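## Task

Carry the plate whose ID is M60 into nest OUT so that its well A1 sits at the nest corner labelled A1. The remaining two plates must finish back in their own starting nests, in either orientation. All three plates must rest flat within their nests' locators and stay there without the robot holding them. At the end, release and pull the hands away.

## Robot and tools

Setup. Two xArm7-type arms, left_arm and right_arm, each with a two-finger gripper. The fingers project sideways from the wrist flange; with the flange pointing straight down they are level, and wrist roll turns them about. Nests OUT and RG (a raised nest for regrasping) lie between the arms. N1, N2, N3 and RD form an arc in front of the arms, clockwise when viewed from above. A fixed bar-code scanner beside RD reports a plate's ID once that plate lies flat in RD with A1 at RD's A1 corner and nothing blocks the view; a reversed plate gives no_read. Well A1 is in the labelled short end, at the corner opposite the labelled long side. Any plate may start reversed.

Frames. One scene frame: origin on the table top midway between the arms, +z up, +x out across the table, left_arm on the +y side (arm names are not image sides). Base poses: left_arm (+0.014, +0.427, 0) m, quat_wxyz (+0.999, 0, 0, +0.052); right_arm (+0.011, -0.377, 0) m, quat_wxyz (+0.998, 0, 0, -0.055). The gripper frame (link pinch) has +x along the fingers toward the tips and y across the closing direction; end_effector_position is the midpoint between the pads, about 2 cm short of the tips. Reported hand positions can be a little wrong, more so far out.

execute_actions. Argument actions: a list holding one action (empty list = just report state and images). An action has optional keys rows, steps, until.
- rows: 1 to 15 rows, each used for one control step of 1/30 s. Every row has exactly 16 numbers in [-1, 1]: left_arm joints 1-7 then left opening, then right_arm joints 1-7 then right opening. Send all 16 even if one arm stays still.
- Joint numbers are offsets, not targets: each is measured from that arm's joint angles at the start of the action (the last reported angles), not from the previous row. Scale: 1.0 = 2.036 rad. Joint order and stated ranges (rad): waist -6.283..6.283, shoulder -2.059..2.094, upper arm roll -6.283..6.283, elbow -0.192..3.927, forearm roll -6.283..6.283, wrist pitch -1.693..3.142, wrist roll -6.283..6.283. A request more than 0.010 rad outward past a range end is refused; real ends may differ by 0.010 rad, and overshooting requests are clipped to the end ("joint sent to its limit").
- Opening is absolute, not an offset: +1 fully open (0.150 m pad gap), -1 closed (still 0.071 m gap). Full close takes at least about 0.4 s. Between the extremes the fingers go to where grip_measured would equal the number you give. To hold a plate, command at least about 0.04 below the grip_measured reading. About 20 N per pad; fast closes can squeeze harder.
- steps: 1 to 450 control steps, at least one per row, default 15. After the rows end the arms keep heading to the last row's targets, so allow enough steps for long moves. Motion is limited: 3.14 rad/s per joint, 0.16 s to accelerate, targets kept within 0.623 rad of measured angles and within 70 mm of gripper travel per step. Big moves may need several calls; an interrupted move is not finished by waiting.
- until: stop early once all conditions hold, e.g. {"scanner": {"code": "m60"}} or {"scanner": {"reads": [">", 0]}}; numbers need a comparison (=, !=, <, <=, >, >=). It does not halt the arms. Unknown names or out-of-range values reject the whole call.

Results. State line per arm: end_effector_position (m), end_effector_quat_wxyz, velocities. Joint positions / velocities: seven joints (rad, rad/s) then pad gap (m). grip_measured: opening on the command scale (each gripper may be off about 1 mm). Joint torques are total drive output with offsets and noise. Scanner: code (lower-case ID or no_read, never wrong) and reads (count of changes from no_read to an ID). "joint command not followed": clearance check altered targets; that arm drops its target and rests. If an arm is pushed far from its target, both arms drop targets.

zoom_image: camera (cam_low 672x504, cam_left_wrist 504x504, cam_right_wrist 504x504) and region [x0, y0, x1, y1] in pixels, at most 504x504, origin top-left. Calibration data (K, distortion, T_world_to_cam) are given per camera; wrist cameras are fisheye and follow their hands.

read_manual: section "licences"; gives URDF licence texts, no motion.

finished_scene: scene = current scene number; ends it irreversibly after the last command is held and reports success.

Cautions. Avoid dropping plates, slamming, hard pushes, and anything leaving the table (that ends the scene). Keep the arms from striking or pressing on each other. Contact torque reaching a load limit (waist/shoulder 45.5, upper arm roll/elbow/forearm roll 27.3, wrist pitch/wrist roll 18.2 N m, held weight included) causes a TORQUE FAULT: the arm backs off, freezes 10 s and skips the rest of the call. Holding loads heats motors; MOTOR HOT appears from 65 °C, and at 80 °C brakes engage (OVER-TEMPERATURE FAULT). The robot keeps the last command while you deliberate. Brief tugs on held parts or pushes on loose objects may occur. Smooth, short, low-effort motion is preferred.

Each tool is called after "Emit:" as name(argument=value, ...) on one line, values as JSON.

## Session

Emit:
execute_actions(actions=[])

Scene clock: 0.00 s.
left_arm: end_effector_position=(+0.1153, -0.0476, +0.1637) grip_measured=+1.00 end_effector_quat_wxyz=(+0.881, -0.030, -0.026, -0.471) end_effector_velocity=(+0.000, -0.000, +0.000) end_effector_angular_velocity=(-0.001, +0.000, +0.001) | right_arm: end_effector_position=(+0.6231, -0.2898, +0.3901) grip_measured=+1.00 end_effector_quat_wxyz=(+0.514, +0.443, +0.415, -0.606) end_effector_velocity=(+0.000, -0.000, -0.000) end_effector_angular_velocity=(-0.001, -0.001, -0.000)
Joint positions: left_arm=[-1.464 -0.046 -0.157  0.428  0.015  0.395 -0.549  0.15 ] | right_arm=[ 0.142  0.508 -0.074  2.065  1.341  1.489  1.629  0.15 ]
Joint velocities: left_arm=[ 0.     0.    -0.     0.001 -0.001 -0.001 -0.     0.   ] | right_arm=[ 0.    -0.    -0.001 -0.    -0.     0.    -0.001  0.   ]
Joint torques (N m, as the arm reports them, + toward a larger angle): no reading
Motor temperatures (°C, as the motors report them): left_arm=[33 34 34 31 37 34 36] | right_arm=[35 37 34 33 32 34 34]
scanner: code=no_read reads=0

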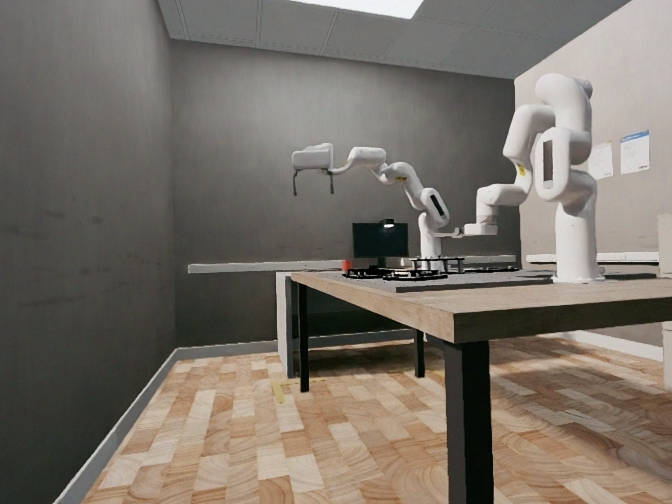

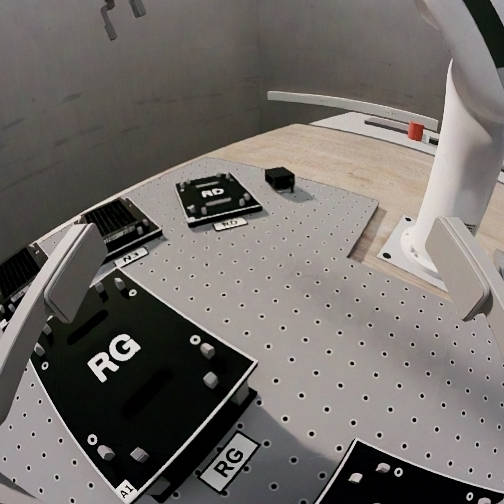

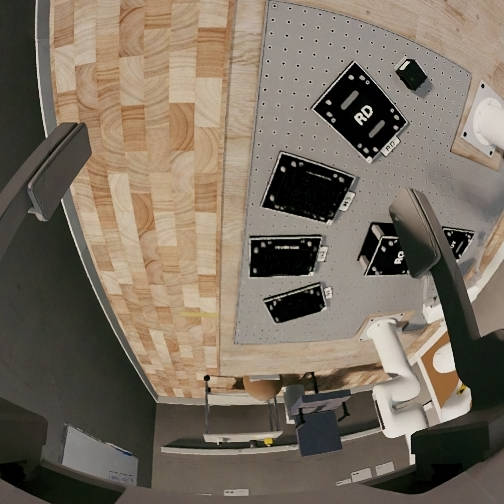

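Emit:
zoom_image(camera="cam_right_wrist", region=[230, 40, 504, 350])

Emit:
zoom_image(camera="cam_left_wrist", region=[0, 150, 300, 350])

Emit:
zoom_image(camera="cam_low", region=[320, 200, 560, 310])

Region (230, 40, 504, 350) of cam_right_wrist's 504x504 image, scaled by 1.626, with more detail than that image has; it fills the left 445 columns of this view, and the rest is white.

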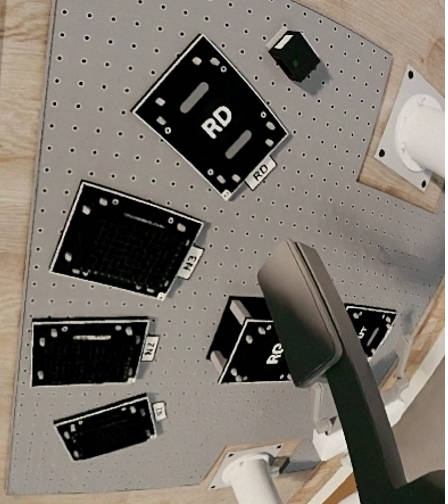

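Region (0, 150, 300, 350) of cam_left_wrist's 504x504 image, scaled by 1.680, with more detail than that image has.

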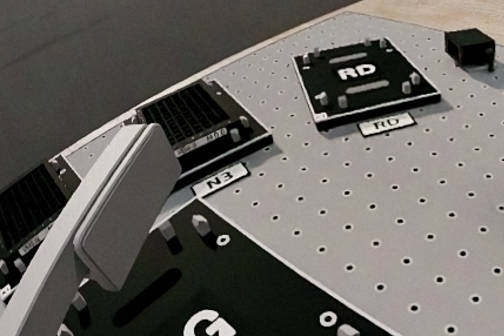

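Region (320, 200, 560, 310) of cam_low's 672x504 image, scaled by 2.100, with more detail than that image has; it fills the top 231 rows of this view, and the rest is white.

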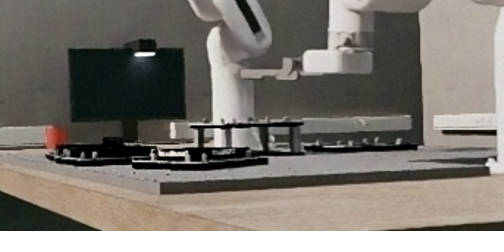

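Emit:
zoom_image(camera="cam_left_wrist", region=[70, 190, 170, 270])

Emit:
zoom_image(camera="cam_right_wrist", region=[240, 140, 370, 330])

Emit:
zoom_image(camera="cam_left_wrist", region=[0, 230, 70, 320])

Region (70, 190, 170, 270) of cam_left_wrist's 504x504 image, scaled by 5.040, with more detail than that image has; it fills the top 403 rows of this view, and the rest is white.

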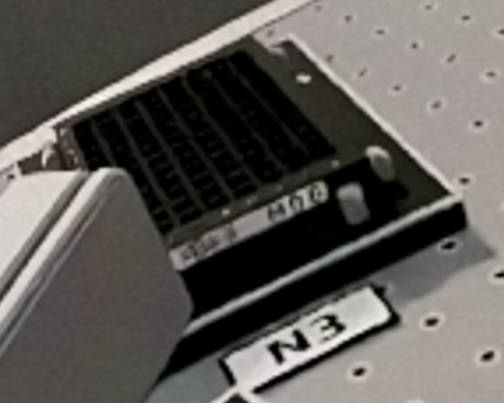

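Region (240, 140, 370, 330) of cam_right_wrist's 504x504 image, scaled by 2.653, with more detail than that image has; it fills the left 345 columns of this view, and the rest is white.

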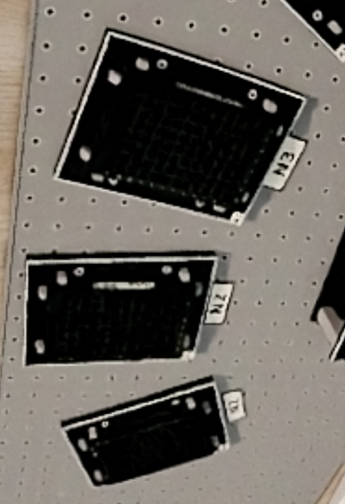

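Region (0, 230, 70, 320) of cam_left_wrist's 504x504 image, scaled by 5.600, with more detail than that image has.

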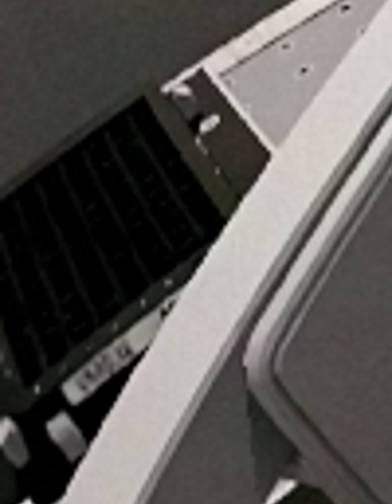

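Emit:
execute_actions(actions=[{"rows":[[0.047,-0.277,0.077,0.024,-0.007,0.34,-0.352,1,0,-0.3,0.036,-0.846,-0.659,-0.142,-0.177,1]],"steps":40}])

Emit:
execute_actions(actions=[{"rows":[[0,0,0,0,0,0,0,1,0.509,-0.371,0,0,0,0,0,1]],"steps":30}])

Scene clock: 77.80 s.
left_arm: end_effector_position=(+0.2497, +0.1497, +0.3002) grip_measured=+1.00 end_effector_quat_wxyz=(+1.000, +0.000, -0.001, -0.000) end_effector_velocity=(+0.000, +0.001, +0.001) end_effector_angular_velocity=(-0.001, -0.001, +0.002) | right_arm: end_effector_position=(+0.3100, -0.5015, +0.1330) grip_measured=+1.00 end_effector_quat_wxyz=(+0.756, -0.149, +0.256, -0.584) end_effector_velocity=(-0.352, -0.060, -0.205) end_effector_angular_velocity=(-0.286, +0.841, +0.491)
Joint positions: left_arm=[-1.368 -0.61  -0.001  0.477  0.001  1.087 -1.266  0.15 ] | right_arm=[ 0.142 -0.08  -0.003  0.535  0.095  1.211  1.282  0.15 ]
Joint velocities: left_arm=[ 0.002 -0.002 -0.001  0.     0.     0.001 -0.001  0.   ] | right_arm=[-0.    -0.126  0.015 -1.04  -0.514 -0.059 -0.072  0.   ]
Joint torques (N m, as the arm reports them, + toward a larger angle): left_arm=[-0.64 -6.03  0.46 18.81  0.21 -0.64 -0.37] | right_arm=[ -0.62 -17.14   0.69   9.35  -0.75  -0.11   0.82]
Motor temperatures (°C, as the motors report them): left_arm=[33 34 34 32 37 34 36] | right_arm=[35 38 34 36 32 34 34]
scanner: code=no_read reads=0
camera_calibration (this result's frames):
cam_left_wrist: T_world_to_cam=[[0.0376537, -0.997179, -0.0649303, 0.165139], [-0.692954, 0.0207604, -0.720683, 0.384754], [0.719998, 0.0721301, -0.690218, 0.105181], [0, 0, 0, 1]] pos_world=[0.184669, 0.149098, 0.360606]
cam_right_wrist: T_world_to_cam=[[-0.677094, -0.306904, 0.668845, -0.0309771], [-0.565735, 0.79834, -0.20639, 0.580923], [-0.470624, -0.518135, -0.714178, 0.0780046], [0, 0, 0, 1]] pos_world=[0.344385, -0.432864, 0.196324]

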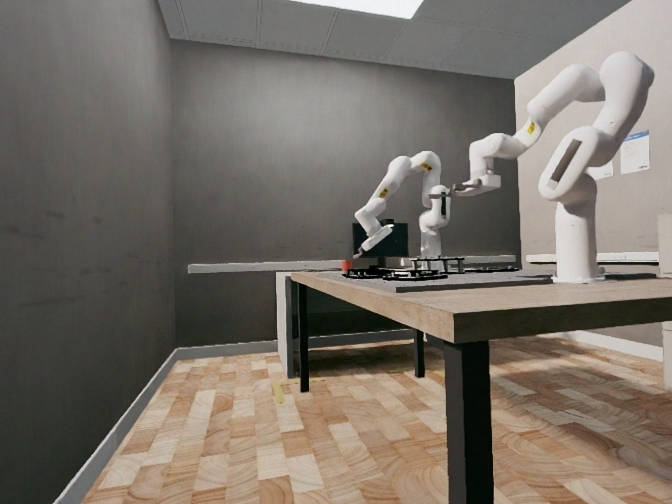

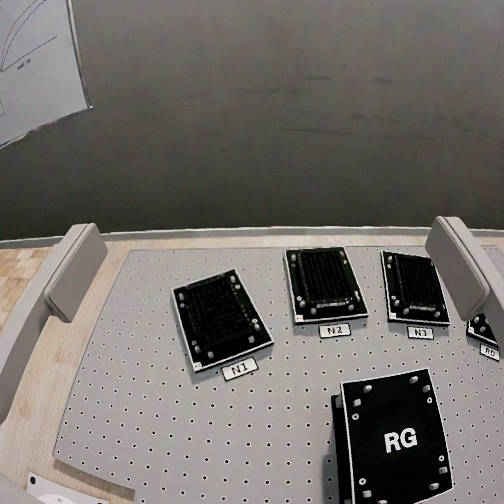

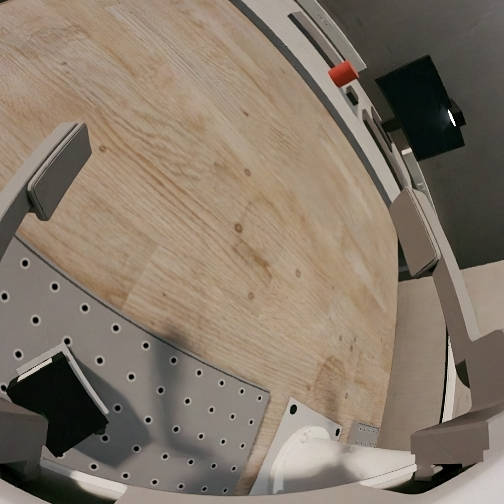

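Scene clock: 78.80 s.
left_arm: end_effector_position=(+0.2497, +0.1497, +0.3002) grip_measured=+1.00 end_effector_quat_wxyz=(+1.000, +0.000, -0.001, -0.000) end_effector_velocity=(-0.000, -0.000, -0.000) end_effector_angular_velocity=(+0.001, +0.001, -0.001) | right_arm: end_effector_position=(+0.3090, -0.2111, +0.3392) grip_measured=+1.00 end_effector_quat_wxyz=(+0.979, +0.046, +0.026, -0.199) end_effector_velocity=(-0.199, +0.285, +0.219) end_effector_angular_velocity=(+0.553, -0.395, +1.040)
Joint positions: left_arm=[-1.368 -0.61  -0.001  0.477  0.001  1.087 -1.266  0.15 ] | right_arm=[ 1.023 -0.742 -0.003  0.527  0.091  1.211  1.282  0.15 ]
Joint velocities: left_arm=[-0.     0.001  0.     0.    -0.     0.     0.001  0.   ] | right_arm=[ 1.052 -0.627 -0.002  0.056  0.026  0.003  0.004  0.   ]
Joint torques (N m, as the arm reports them, + toward a larger angle): left_arm=[-0.67 -6.04  0.43 18.77  0.23 -0.56 -0.21] | right_arm=[-0.17 -4.41  0.63 12.42 -0.46 -1.23  0.32]
Motor temperatures (°C, as the motors report them): left_arm=[33 34 34 32 37 34 36] | right_arm=[35 38 34 36 32 34 34]
scanner: code=no_read reads=0
camera_calibration (this result's frames):
cam_left_wrist: T_world_to_cam=[[0.0376537, -0.997179, -0.0649305, 0.165139], [-0.692954, 0.0207606, -0.720683, 0.384754], [0.719998, 0.0721302, -0.690218, 0.105181], [0, 0, 0, 1]] pos_world=[0.184669, 0.149098, 0.360606]
cam_right_wrist: T_world_to_cam=[[-0.354882, -0.92801, 0.11339, -0.122754], [-0.829556, 0.256632, -0.495961, 0.4565], [0.431157, -0.270071, -0.86091, 0.198758], [0, 0, 0, 1]] pos_world=[0.249433, -0.177391, 0.411438]

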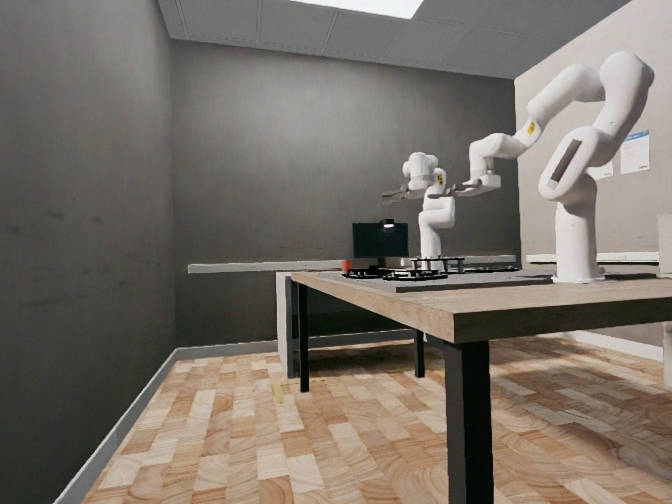

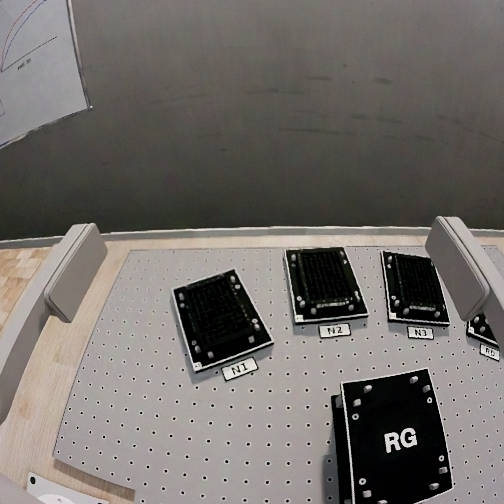

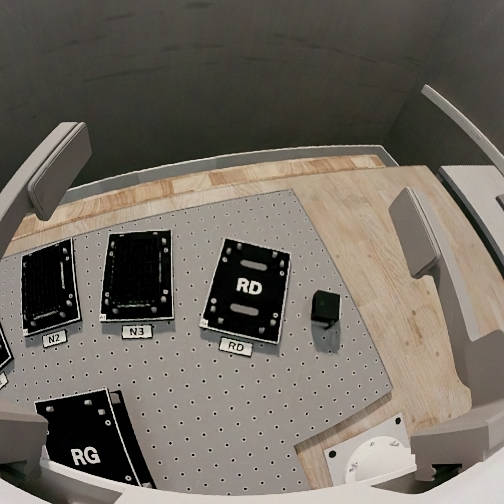

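IK works well.

Emit:
zoom_image(camera="cam_left_wrist", region=[160, 235, 460, 385])

Emit:
zoom_image(camera="cam_left_wrist", region=[280, 270, 460, 340])

Emit:
zoom_image(camera="cam_right_wrist", region=[0, 210, 200, 350])

Region (160, 235, 460, 385) of cam_left_wrist's 504x504 image, scaled by 1.680, with more detail than that image has.

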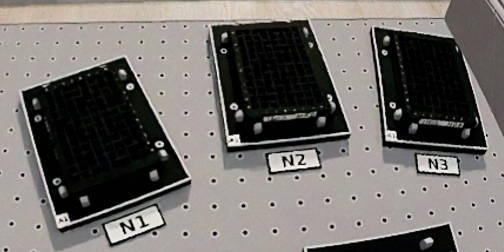

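Region (280, 270, 460, 340) of cam_left_wrist's 504x504 image, scaled by 2.800, with more detail than that image has.

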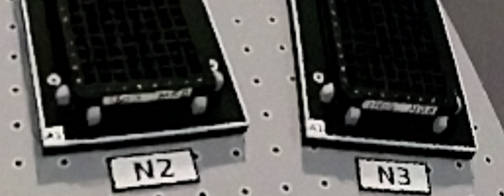

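Region (0, 210, 200, 350) of cam_right_wrist's 504x504 image, scaled by 2.520, with more detail than that image has; it fills the top 353 rows of this view, and the rest is white.

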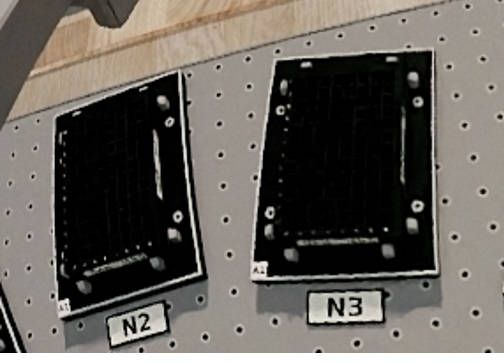

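Emit:
execute_actions(actions=[{"rows":[[0.11,0.312,0,0.067,0,-0.245,0.111,1,-0.1,0,0,0,-0.045,0,0,1]],"steps":30}])

Emit:
zoom_image(camera="cam_left_wrist", region=[130, 200, 450, 400])

Scene clock: 100.63 s.
left_arm: end_effector_position=(+0.3592, +0.0890, +0.1706) grip_measured=+1.00 end_effector_quat_wxyz=(+1.000, -0.000, -0.000, -0.002) end_effector_velocity=(+0.000, +0.001, -0.003) end_effector_angular_velocity=(+0.004, +0.003, +0.002) | right_arm: end_effector_position=(+0.3453, -0.2793, +0.3513) grip_measured=+1.00 end_effector_quat_wxyz=(+0.959, +0.025, -0.015, -0.283) end_effector_velocity=(+0.000, -0.001, -0.000) end_effector_angular_velocity=(-0.002, +0.000, -0.001)
Joint positions: left_arm=[-1.144  0.024 -0.001  0.613  0.001  0.588 -1.04   0.15 ] | right_arm=[ 0.82  -0.743 -0.003  0.527 -0.     1.211  1.282  0.15 ]
Joint velocities: left_arm=[ 0.001  0.005  0.001 -0.    -0.    -0.001  0.001  0.   ] | right_arm=[-0.001  0.    -0.001 -0.001 -0.002  0.     0.     0.   ]
Joint torques (N m, as the arm reports them, + toward a larger angle): left_arm=[ -0.61 -15.21   0.49  15.01   0.12  -0.49  -0.44] | right_arm=[-0.89 -4.89  1.4  12.61 -0.86 -1.25  0.38]
Motor temperatures (°C, as the motors report them): left_arm=[33 34 34 33 37 34 36] | right_arm=[35 38 34 36 32 34 34]
scanner: code=no_read reads=0
camera_calibration (this result's frames):
cam_left_wrist: T_world_to_cam=[[0.0346219, -0.997342, -0.0641087, 0.0931099], [-0.69321, 0.0222423, -0.720393, 0.36844], [0.719904, 0.0693821, -0.690597, -0.0584265], [0, 0, 0, 1]] pos_world=[0.294244, 0.0887212, 0.231041]
cam_right_wrist: T_world_to_cam=[[-0.519312, -0.843175, 0.139179, -0.103071], [-0.741047, 0.36319, -0.56475, 0.533482], [0.425635, -0.39642, -0.813441, 0.125017], [0, 0, 0, 1]] pos_world=[0.288597, -0.231102, 0.417323]

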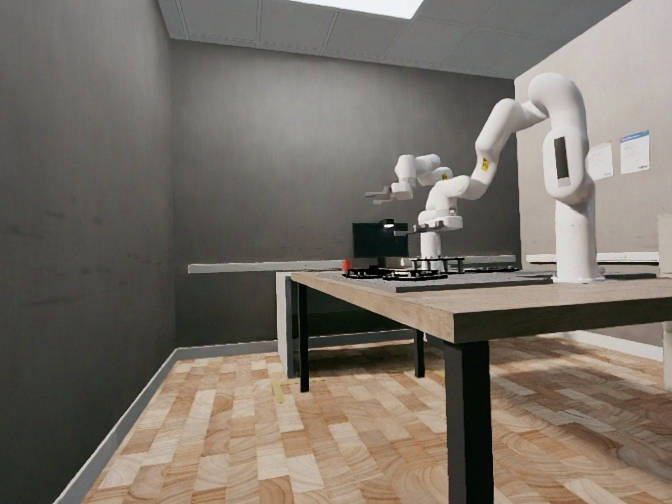

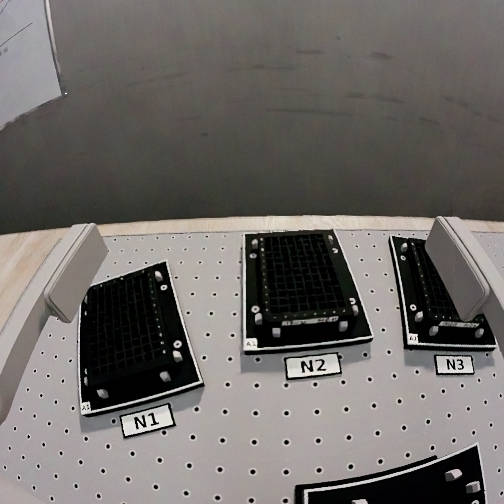

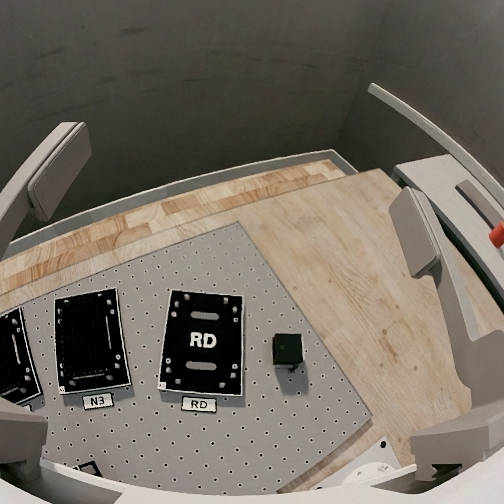

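Region (130, 200, 450, 400) of cam_left_wrist's 504x504 image, scaled by 1.575, with more detail than that image has; it fills the top 315 rows of this view, and the rest is white.

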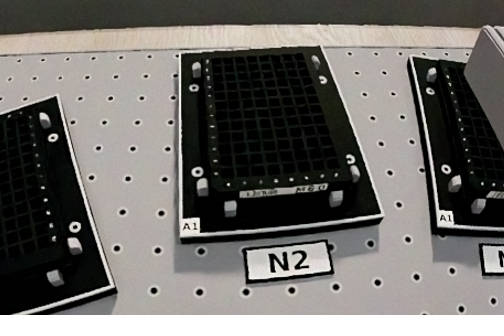

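Emit:
zoom_image(camera="cam_left_wrist", region=[260, 300, 380, 345])

Emit:
zoom_image(camera="cam_left_wrist", region=[400, 300, 504, 350])

Region (260, 300, 380, 345) of cam_left_wrist's 504x504 image, scaled by 4.200, with more detail than that image has; it fills the top 189 rows of this view, and the rest is white.

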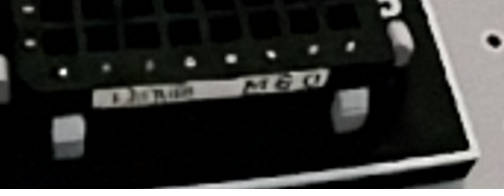

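Region (400, 300, 504, 350) of cam_left_wrist's 504x504 image, scaled by 4.846, with more detail than that image has; it fills the top 242 rows of this view, and the rest is white.

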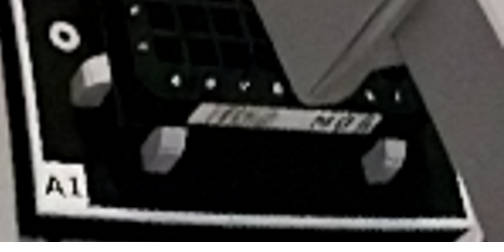

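Emit:
execute_actions(actions=[{"rows":[[0.091,0.257,0,0.214,0,-0.043,0.077,1,0,0,0,0,0,0,0,1]],"steps":30}])

Scene clock: 144.20 s.
left_arm: end_effector_position=(+0.4935, +0.0478, +0.0807) grip_measured=+1.00 end_effector_quat_wxyz=(+1.000, -0.000, -0.000, +0.013) end_effector_velocity=(-0.000, -0.001, -0.002) end_effector_angular_velocity=(+0.002, +0.002, -0.002) | right_arm: end_effector_position=(+0.3453, -0.2793, +0.3513) grip_measured=+1.00 end_effector_quat_wxyz=(+0.959, +0.025, -0.015, -0.283) end_effector_velocity=(-0.000, -0.000, +0.000) end_effector_angular_velocity=(+0.001, -0.000, -0.000)
Joint positions: left_arm=[-0.959  0.547 -0.001  1.049  0.001  0.501 -0.883  0.15 ] | right_arm=[ 0.82  -0.743 -0.003  0.527 -0.     1.211  1.282  0.15 ]
Joint velocities: left_arm=[ 0.     0.004 -0.001  0.002  0.     0.001  0.001  0.   ] | right_arm=[-0. -0. -0.  0.  0. -0.  0.  0.]
Joint torques (N m, as the arm reports them, + toward a larger angle): left_arm=[ -0.58 -23.29   0.29  14.2    0.07  -0.58  -0.38] | right_arm=[-0.83 -4.28  1.23 12.83 -0.94 -1.19  0.34]
Motor temperatures (°C, as the motors report them): left_arm=[33 34 34 33 37 34 36] | right_arm=[35 38 34 36 32 34 34]
scanner: code=no_read reads=0
camera_calibration (this result's frames):
cam_left_wrist: T_world_to_cam=[[0.0628327, -0.995994, -0.0636197, 0.0274871], [-0.693677, 0.00224758, -0.720283, 0.39882], [0.71754, 0.0893889, -0.690757, -0.214101], [0, 0, 0, 1]] pos_world=[0.428551, 0.0456188, 0.14112]
cam_right_wrist: T_world_to_cam=[[-0.519312, -0.843175, 0.13918, -0.103071], [-0.741047, 0.36319, -0.56475, 0.533482], [0.425635, -0.39642, -0.813441, 0.125017], [0, 0, 0, 1]] pos_world=[0.288597, -0.231102, 0.417323]

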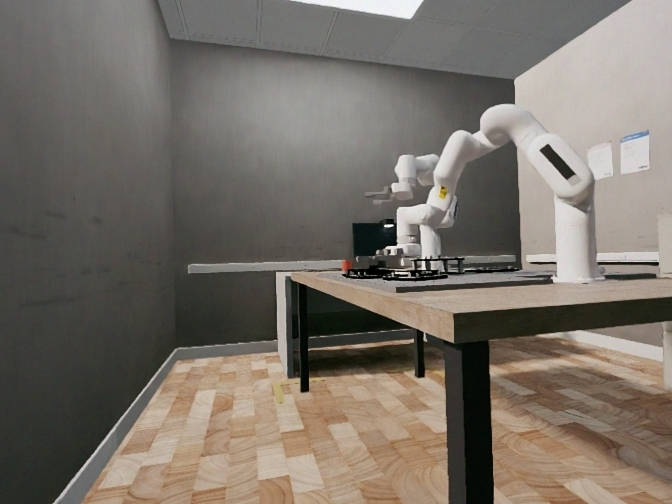

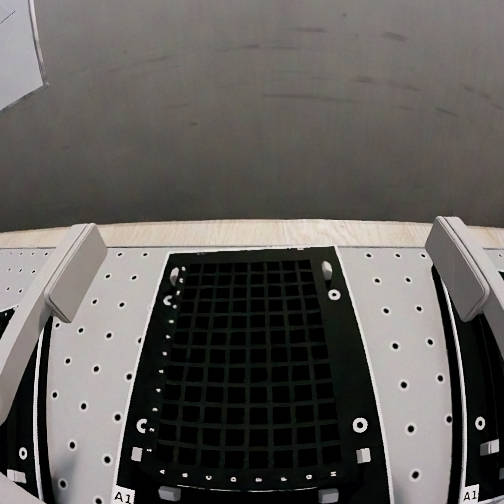

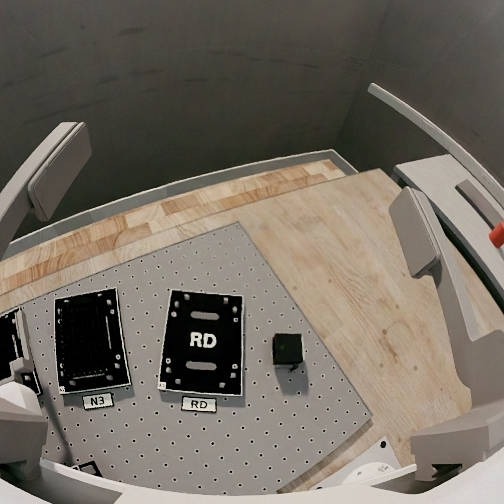

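Emit:
execute_actions(actions=[{"rows":[[0.0025,0.044,0,0.007,0,-0.037,-0.011,1,0,0,0,0,0,0,0,1]],"steps":20}])

Emit:
zoom_image(camera="cam_low", region=[330, 230, 480, 290])

Scene clock: 165.10 s.
left_arm: end_effector_position=(+0.4945, +0.0544, +0.0456) grip_measured=+1.00 end_effector_quat_wxyz=(+1.000, -0.001, -0.000, +0.026) end_effector_velocity=(-0.000, +0.001, -0.001) end_effector_angular_velocity=(+0.002, +0.001, +0.001) | right_arm: end_effector_position=(+0.3453, -0.2793, +0.3513) grip_measured=+1.00 end_effector_quat_wxyz=(+0.959, +0.025, -0.015, -0.283) end_effector_velocity=(-0.000, +0.000, +0.000) end_effector_angular_velocity=(+0.000, +0.000, -0.001)
Joint positions: left_arm=[-0.954  0.636 -0.001  1.063  0.001  0.426 -0.906  0.15 ] | right_arm=[ 0.82  -0.743 -0.003  0.527 -0.     1.211  1.282  0.15 ]
Joint velocities: left_arm=[ 0.001  0.002 -0.    -0.     0.001  0.    -0.     0.   ] | right_arm=[ 0.001 -0.     0.     0.     0.    -0.     0.002  0.   ]
Joint torques (N m, as the arm reports them, + toward a larger angle): left_arm=[ -1.07 -24.39   0.05  12.99   0.07  -0.67  -0.38] | right_arm=[-0.7  -4.42  1.13 12.66 -1.05 -1.28  0.4 ]
Motor temperatures (°C, as the motors report them): left_arm=[33 35 34 33 37 34 36] | right_arm=[35 38 34 36 32 34 34]
scanner: code=no_read reads=0
camera_calibration (this result's frames):
cam_left_wrist: T_world_to_cam=[[0.0901843, -0.993915, -0.063251, 0.0181774], [-0.693408, -0.017076, -0.720343, 0.375104], [0.71488, 0.108822, -0.690728, -0.239399], [0, 0, 0, 1]] pos_world=[0.429602, 0.0505241, 0.105993]
cam_right_wrist: T_world_to_cam=[[-0.519312, -0.843175, 0.139179, -0.103071], [-0.741047, 0.36319, -0.56475, 0.533482], [0.425635, -0.39642, -0.813441, 0.125017], [0, 0, 0, 1]] pos_world=[0.288597, -0.231102, 0.417323]

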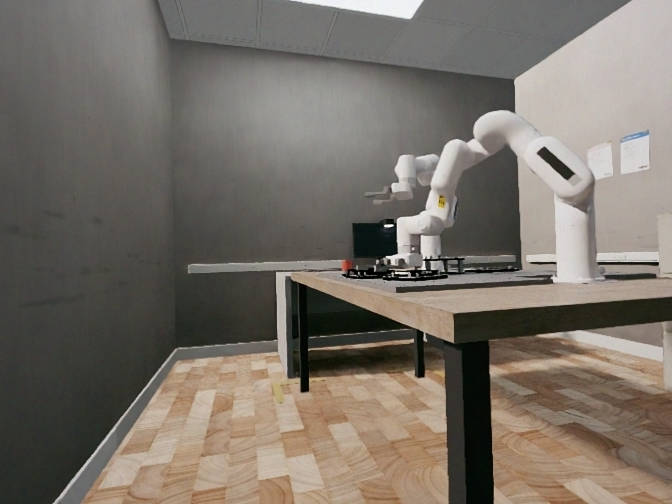

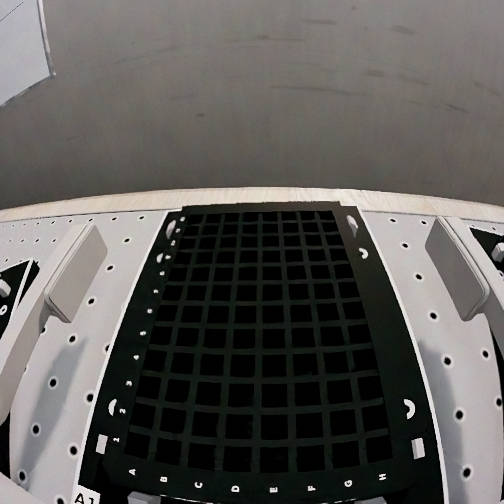

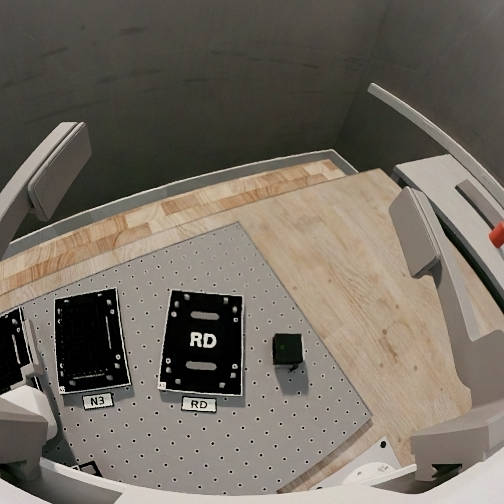

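Region (330, 230, 480, 290) of cam_low's 672x504 image, scaled by 3.360, with more detail than that image has; it fills the top 202 rows of this view, and the rest is white.

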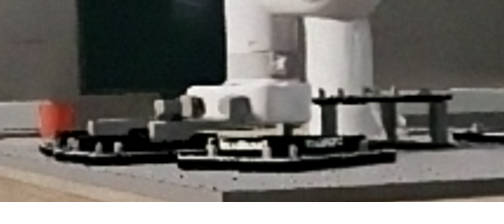

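Emit:
execute_actions(actions=[{"rows":[[0,0.0082,0,0.0015,0,-0.0067,0,0.2,0,0,0,0,0,0,0,1],[0,0.0082,0,0.0015,0,-0.0067,0,0.2,0,0,0,0,0,0,0,1],[0,0.0082,0,0.0015,0,-0.0067,0,0.2,0,0,0,0,0,0,0,1],[0,0.0082,0,0.0015,0,-0.0067,0,0.2,0,0,0,0,0,0,0,1],[0,0.0082,0,0.0015,0,-0.0067,0,0.2,0,0,0,0,0,0,0,1],[0,0.0082,0,0.0015,0,-0.0067,0,0.2,0,0,0,0,0,0,0,1],[0,0.0082,0,0.0015,0,-0.0067,0,-0.2,0,0,0,0,0,0,0,1],[0,0.0082,0,0.0015,0,-0.0067,0,-0.2,0,0,0,0,0,0,0,1],[0,0.0082,0,0.0015,0,-0.0067,0,-0.2,0,0,0,0,0,0,0,1],[0,0.0082,0,0.0015,0,-0.0067,0,-0.5,0,0,0,0,0,0,0,1],[0,0.0082,0,0.0015,0,-0.0067,0,-0.5,0,0,0,0,0,0,0,1],[0,0.0082,0,0.0015,0,-0.0067,0,-0.5,0,0,0,0,0,0,0,1],[0,0.0082,0,0.0015,0,-0.0067,0,-0.5,0,0,0,0,0,0,0,1],[0,0.0082,0,0.0015,0,-0.0067,0,-0.6,0,0,0,0,0,0,0,1],[0,0.0082,0,0.0015,0,-0.0067,0,-0.8,0,0,0,0,0,0,0,1]],"steps":30}])

Scene clock: 192.37 s.
left_arm: end_effector_position=(+0.4944, +0.0553, +0.0390) grip_measured=-0.64 end_effector_quat_wxyz=(+1.000, -0.000, -0.000, +0.027) end_effector_velocity=(-0.000, -0.001, -0.000) end_effector_angular_velocity=(-0.001, -0.000, -0.001) | right_arm: end_effector_position=(+0.3453, -0.2793, +0.3513) grip_measured=+1.00 end_effector_quat_wxyz=(+0.959, +0.025, -0.015, -0.283) end_effector_velocity=(-0.000, -0.000, +0.000) end_effector_angular_velocity=(+0.000, -0.000, +0.000)
Joint positions: left_arm=[-0.954  0.653 -0.     1.066  0.001  0.412 -0.906  0.085] | right_arm=[ 0.82  -0.743 -0.003  0.527 -0.     1.211  1.282  0.15 ]
Joint velocities: left_arm=[-0.     0.001 -0.001  0.001 -0.    -0.001  0.     0.   ] | right_arm=[-0. -0.  0.  0.  0.  0. -0.  0.]
Joint torques (N m, as the arm reports them, + toward a larger angle): left_arm=[ -1.76 -23.67  -0.88  14.21   0.67  -0.75   0.34] | right_arm=[-0.8  -4.36  1.2  12.74 -0.93 -1.12  0.36]
Motor temperatures (°C, as the motors report them): left_arm=[33 35 34 32 37 34 36] | right_arm=[35 38 34 36 32 34 34]
scanner: code=no_read reads=0
camera_calibration (this result's frames):
cam_left_wrist: T_world_to_cam=[[0.0914098, -0.99378, -0.0636029, 0.0180609], [-0.693368, -0.0176732, -0.720367, 0.370414], [0.714762, 0.109949, -0.690671, -0.244002], [0, 0, 0, 1]] pos_world=[0.429586, 0.0513227, 0.0994571]
cam_right_wrist: T_world_to_cam=[[-0.519312, -0.843175, 0.13918, -0.103071], [-0.741047, 0.36319, -0.56475, 0.533482], [0.425635, -0.39642, -0.813441, 0.125017], [0, 0, 0, 1]] pos_world=[0.288597, -0.231102, 0.417323]

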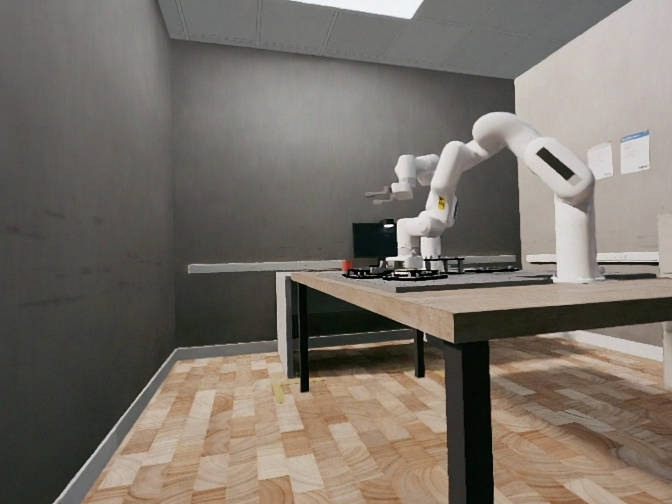

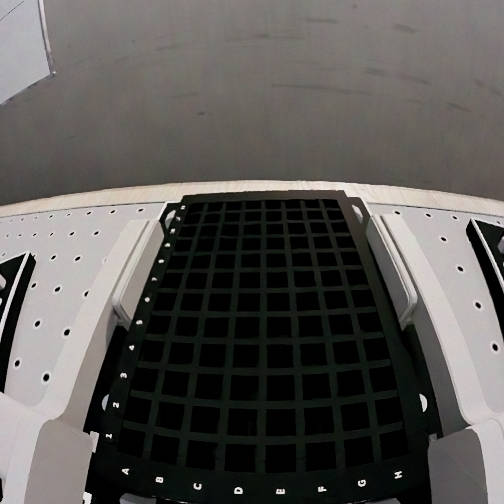

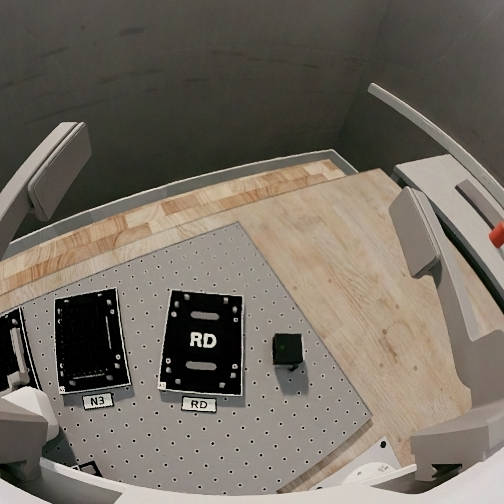

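Emit:
execute_actions(actions=[{"rows":[[0,-0.03,0,-0.004,0,0.026,0,-0.8,-0.1,0,0,0,0,0,0,1],[0,-0.03,0,-0.004,0,0.026,0,-0.8,-0.2,0,0,0,0,0,0,1],[0,-0.03,0,-0.004,0,0.026,0,-0.8,-0.3,0,0,0,0,0,0,1],[0,-0.06,0,-0.008,0,0.052,0,-0.8,-0.4,0,0,0,0,0,0,1],[0,-0.06,0,-0.008,0,0.052,0,-0.8,-0.4,0,0,0,0,0,0,1],[0,-0.102,0,-0.015,0,0.087,0,-0.8,-0.4,0,0,0,0,0,0,1]],"steps":20}])

Emit:
execute_actions(actions=[{"rows":[[-0.1,-0.03,0,0.03,0,0.06,-0.1,-0.8,0,0,0,0,0,0,0,1],[-0.1,-0.054,0,0.055,0,0.109,-0.1,-0.8,0,0,0,0,0,0,0,1],[-0.1,-0.054,0,0.055,0,0.109,-0.1,-0.8,0,0,0,0,0,0,0,1],[-0.1,-0.054,0,0.055,0,0.109,-0.1,-0.8,0,0,0,0,0,0,0,1],[-0.2,-0.054,0,0.055,0,0.109,-0.19,-0.8,0,0,0,0,0,0,0,1],[-0.2,-0.054,0,0.055,0,0.109,-0.19,-0.8,0,0,0,0,0,0,0,1],[-0.2,-0.054,0,0.055,0,0.109,-0.19,-0.8,0,0,0,0,0,0,0,1],[-0.3,-0.054,0,0.055,0,0.109,-0.29,-0.8,0,0,0,0,0,0,0,1],[-0.3,-0.054,0,0.055,0,0.109,-0.29,-0.8,0,0,0,0,0,0,0,1],[-0.3,-0.054,0,0.055,0,0.109,-0.29,-0.8,0,0,0,0,0,0,0,1],[-0.4,-0.054,0,0.055,0,0.109,-0.38,-0.8,0,0,0,0,0,0,0,1],[-0.4,-0.054,0,0.055,0,0.109,-0.38,-0.8,0,0,0,0,0,0,0,1],[-0.5,-0.054,0,0.055,0,0.109,-0.48,-0.8,0,0,0,0,0,0,0,1],[-0.5,-0.054,0,0.055,0,0.109,-0.48,-0.8,0,0,0,0,0,0,0,1],[-0.658,-0.054,0,0.055,0,0.109,-0.63,-0.8,0,0,0,0,0,0,0,1]],"steps":45}])

Scene clock: 221.47 s.
left_arm: end_effector_position=(+0.4942, +0.0553, +0.1199) grip_measured=-0.64 end_effector_quat_wxyz=(+1.000, +0.001, +0.000, +0.027) end_effector_velocity=(+0.005, -0.002, +0.011) end_effector_angular_velocity=(-0.015, -0.014, +0.005) | right_arm: end_effector_position=(+0.3309, -0.5151, +0.3512) grip_measured=+1.00 end_effector_quat_wxyz=(+0.806, +0.018, -0.023, -0.592) end_effector_velocity=(-0.158, -0.368, +0.000) end_effector_angular_velocity=(-0.001, +0.000, -1.151)
Joint positions: left_arm=[-0.954  0.447 -0.001  1.035  0.001  0.589 -0.906  0.085] | right_arm=[ 0.128 -0.743 -0.003  0.527 -0.     1.211  1.282  0.15 ]
Joint velocities: left_arm=[ 0.002 -0.01   0.002  0.01  -0.    -0.    -0.001  0.   ] | right_arm=[-1.151  0.     0.001 -0.    -0.001 -0.     0.001  0.   ]
Joint torques (N m, as the arm reports them, + toward a larger angle): left_arm=[ -1.08 -22.86   0.26  15.47   0.06  -0.69  -0.32] | right_arm=[ 0.18 -4.65  1.29 12.57 -0.77 -1.25  0.31]
Motor temperatures (°C, as the motors report them): left_arm=[33 35 35 33 37 34 36] | right_arm=[35 38 34 36 32 34 34]
scanner: code=no_read reads=0
camera_calibration (this result's frames):
cam_left_wrist: T_world_to_cam=[[0.0909425, -0.993694, -0.0655902, 0.0236487], [-0.694406, -0.0160666, -0.719404, 0.428831], [0.713813, 0.110971, -0.691488, -0.187491], [0, 0, 0, 1]] pos_world=[0.429466, 0.0511954, 0.180406]
cam_right_wrist: T_world_to_cam=[[-0.938072, -0.317287, 0.139104, 0.100163], [-0.338348, 0.752786, -0.564654, 0.675837], [0.074442, -0.576752, -0.813521, 0.0610222], [0, 0, 0, 1]] pos_world=[0.318086, -0.441785, 0.417324]

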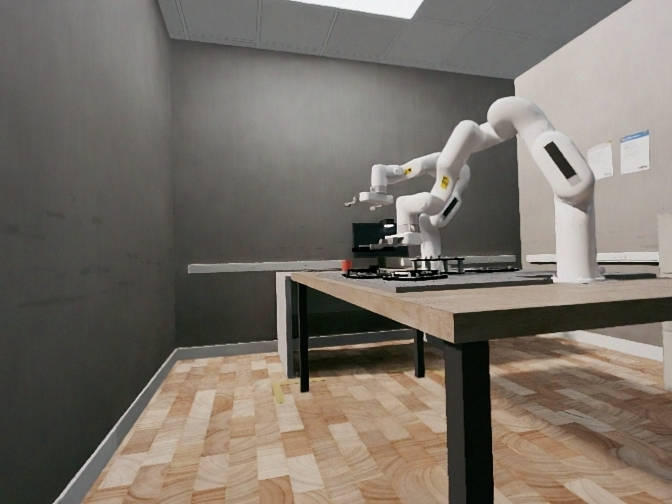

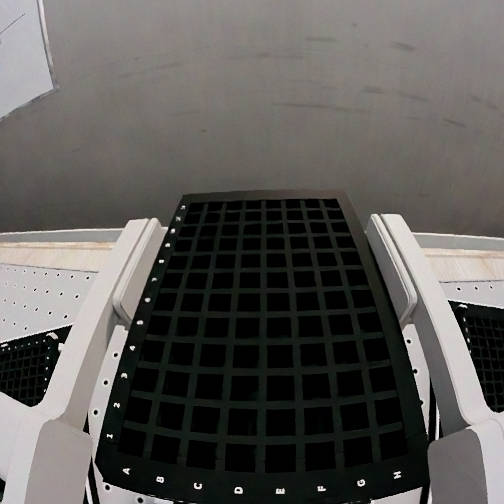

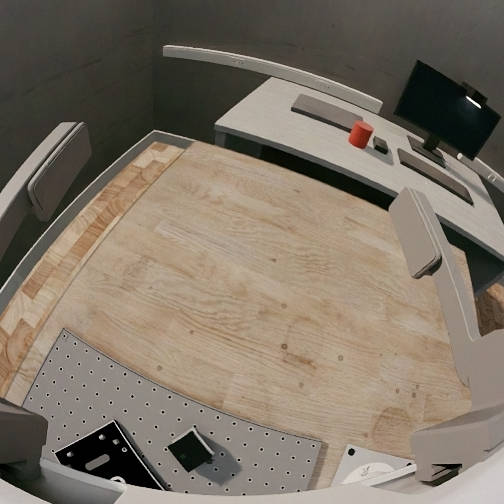

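Scene clock: 222.97 s.
left_arm: end_effector_position=(-0.0582, -0.0462, +0.1954) grip_measured=-0.64 end_effector_quat_wxyz=(+1.000, +0.000, -0.000, +0.005) end_effector_velocity=(-0.390, +0.169, +0.019) end_effector_angular_velocity=(-0.001, +0.000, -0.062) | right_arm: end_effector_position=(+0.3309, -0.5151, +0.3512) grip_measured=+1.00 end_effector_quat_wxyz=(+0.806, +0.018, -0.023, -0.592) end_effector_velocity=(-0.000, -0.001, +0.000) end_effector_angular_velocity=(+0.000, -0.001, -0.004)
Joint positions: left_arm=[-2.108  0.342 -0.001  1.141  0.001  0.8   -2.017  0.085] | right_arm=[ 0.128 -0.743 -0.003  0.527 -0.     1.211  1.282  0.15 ]
Joint velocities: left_arm=[-0.821 -0.026  0.001  0.025 -0.001  0.05  -0.758 -0.   ] | right_arm=[-0.001  0.    -0.001  0.    -0.    -0.001  0.002  0.   ]
Joint torques (N m, as the arm reports them, + toward a larger angle): left_arm=[ -0.9  -22.27   0.23  16.68   0.02  -0.44  -0.69] | right_arm=[-0.6  -4.13  0.97 12.67 -0.92 -1.28  0.48]
Motor temperatures (°C, as the motors report them): left_arm=[33 35 35 33 37 34 36] | right_arm=[35 38 34 36 32 34 34]
scanner: code=no_read reads=0
camera_calibration (this result's frames):
cam_left_wrist: T_world_to_cam=[[0.048112, -0.996715, -0.0651528, -0.024669], [-0.69343, 0.0136182, -0.720395, 0.0995639], [0.718916, 0.0798385, -0.690497, 0.269012], [0, 0, 0, 1]] pos_world=[-0.12317, -0.0474214, 0.25587]
cam_right_wrist: T_world_to_cam=[[-0.938072, -0.317287, 0.139104, 0.100164], [-0.338348, 0.752786, -0.564654, 0.675837], [0.0744419, -0.576752, -0.813521, 0.0610222], [0, 0, 0, 1]] pos_world=[0.318086, -0.441785, 0.417324]

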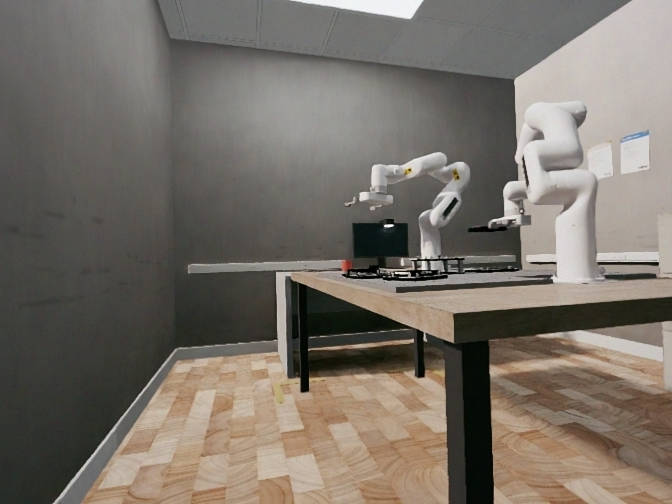

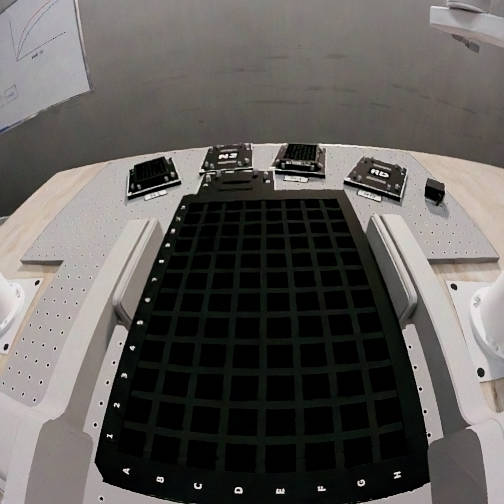

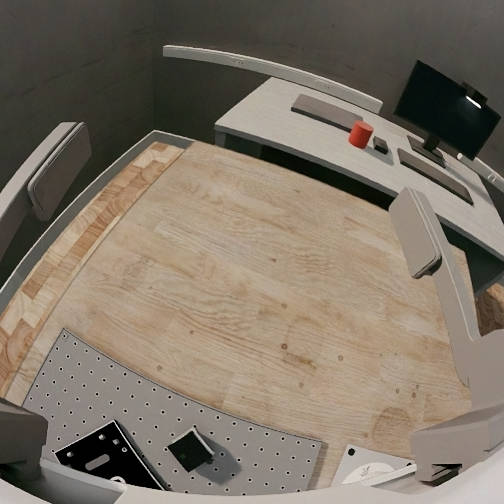

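Emit:
execute_actions(actions=[{"rows":[[-0.091,-0.003,0,0.003,0,0.005,-0.084,-0.8,0.58,0,0,0,0,0,-1,1]],"steps":40}])

Scene clock: 233.93 s.
left_arm: end_effector_position=(-0.1423, -0.0003, +0.2000) grip_measured=-0.64 end_effector_quat_wxyz=(+1.000, -0.001, +0.000, -0.002) end_effector_velocity=(+0.000, -0.001, +0.002) end_effector_angular_velocity=(-0.003, +0.002, +0.001) | right_arm: end_effector_position=(+0.2635, -0.0382, +0.3576) grip_measured=+1.00 end_effector_quat_wxyz=(+0.912, +0.016, -0.025, +0.410) end_effector_velocity=(-0.306, +0.247, +0.002) end_effector_angular_velocity=(-0.038, -0.060, +1.729)
Joint positions: left_arm=[-2.293  0.336 -0.001  1.147  0.001  0.81  -2.188  0.085] | right_arm=[ 1.092 -0.743 -0.003  0.527 -0.     1.211  0.134  0.15 ]
Joint velocities: left_arm=[ 0.001 -0.003  0.     0.001  0.     0.     0.    -0.   ] | right_arm=[ 0.5   -0.    -0.001 -0.     0.     0.    -1.231  0.   ]
Joint torques (N m, as the arm reports them, + toward a larger angle): left_arm=[ -0.43 -22.8    0.32  17.07   0.26  -0.34  -0.37] | right_arm=[-0.98 -4.68  0.7  12.5  -0.67 -1.38  0.56]
Motor temperatures (°C, as the motors report them): left_arm=[33 35 35 33 37 34 36] | right_arm=[35 38 34 36 32 34 34]
scanner: code=no_read reads=0
camera_calibration (this result's frames):
cam_left_wrist: T_world_to_cam=[[0.0338507, -0.997417, -0.0633584, 0.0229828], [-0.693923, 0.0221671, -0.719708, 0.0436855], [0.719253, 0.0683285, -0.69138, 0.329212], [0, 0, 0, 1]] pos_world=[-0.20725, -0.000539521, 0.260507]
cam_right_wrist: T_world_to_cam=[[0.743508, -0.642171, 0.18658, -0.285112], [-0.435214, -0.6765, -0.594084, 0.279085], [0.507725, 0.360504, -0.782465, 0.256801], [0, 0, 0, 1]] pos_world=[0.20306, -0.0868675, 0.419934]

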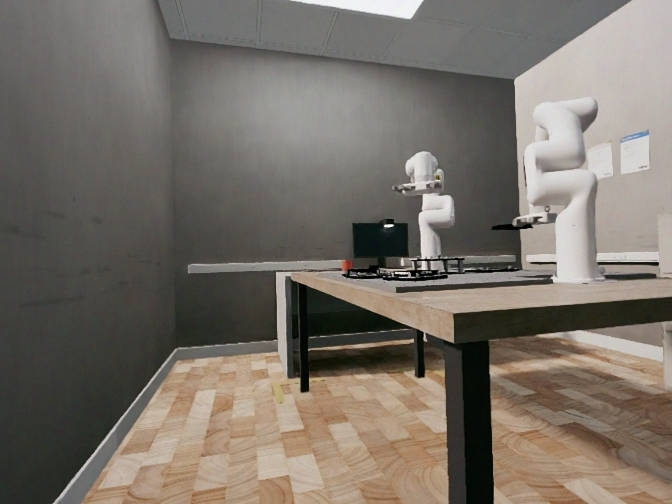

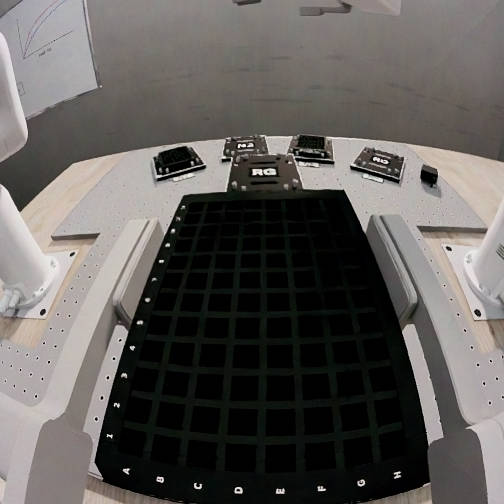

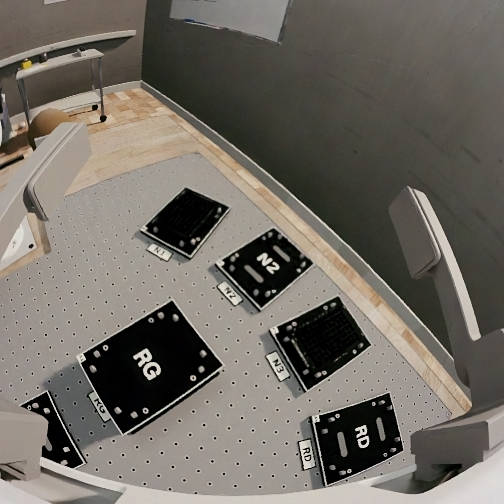

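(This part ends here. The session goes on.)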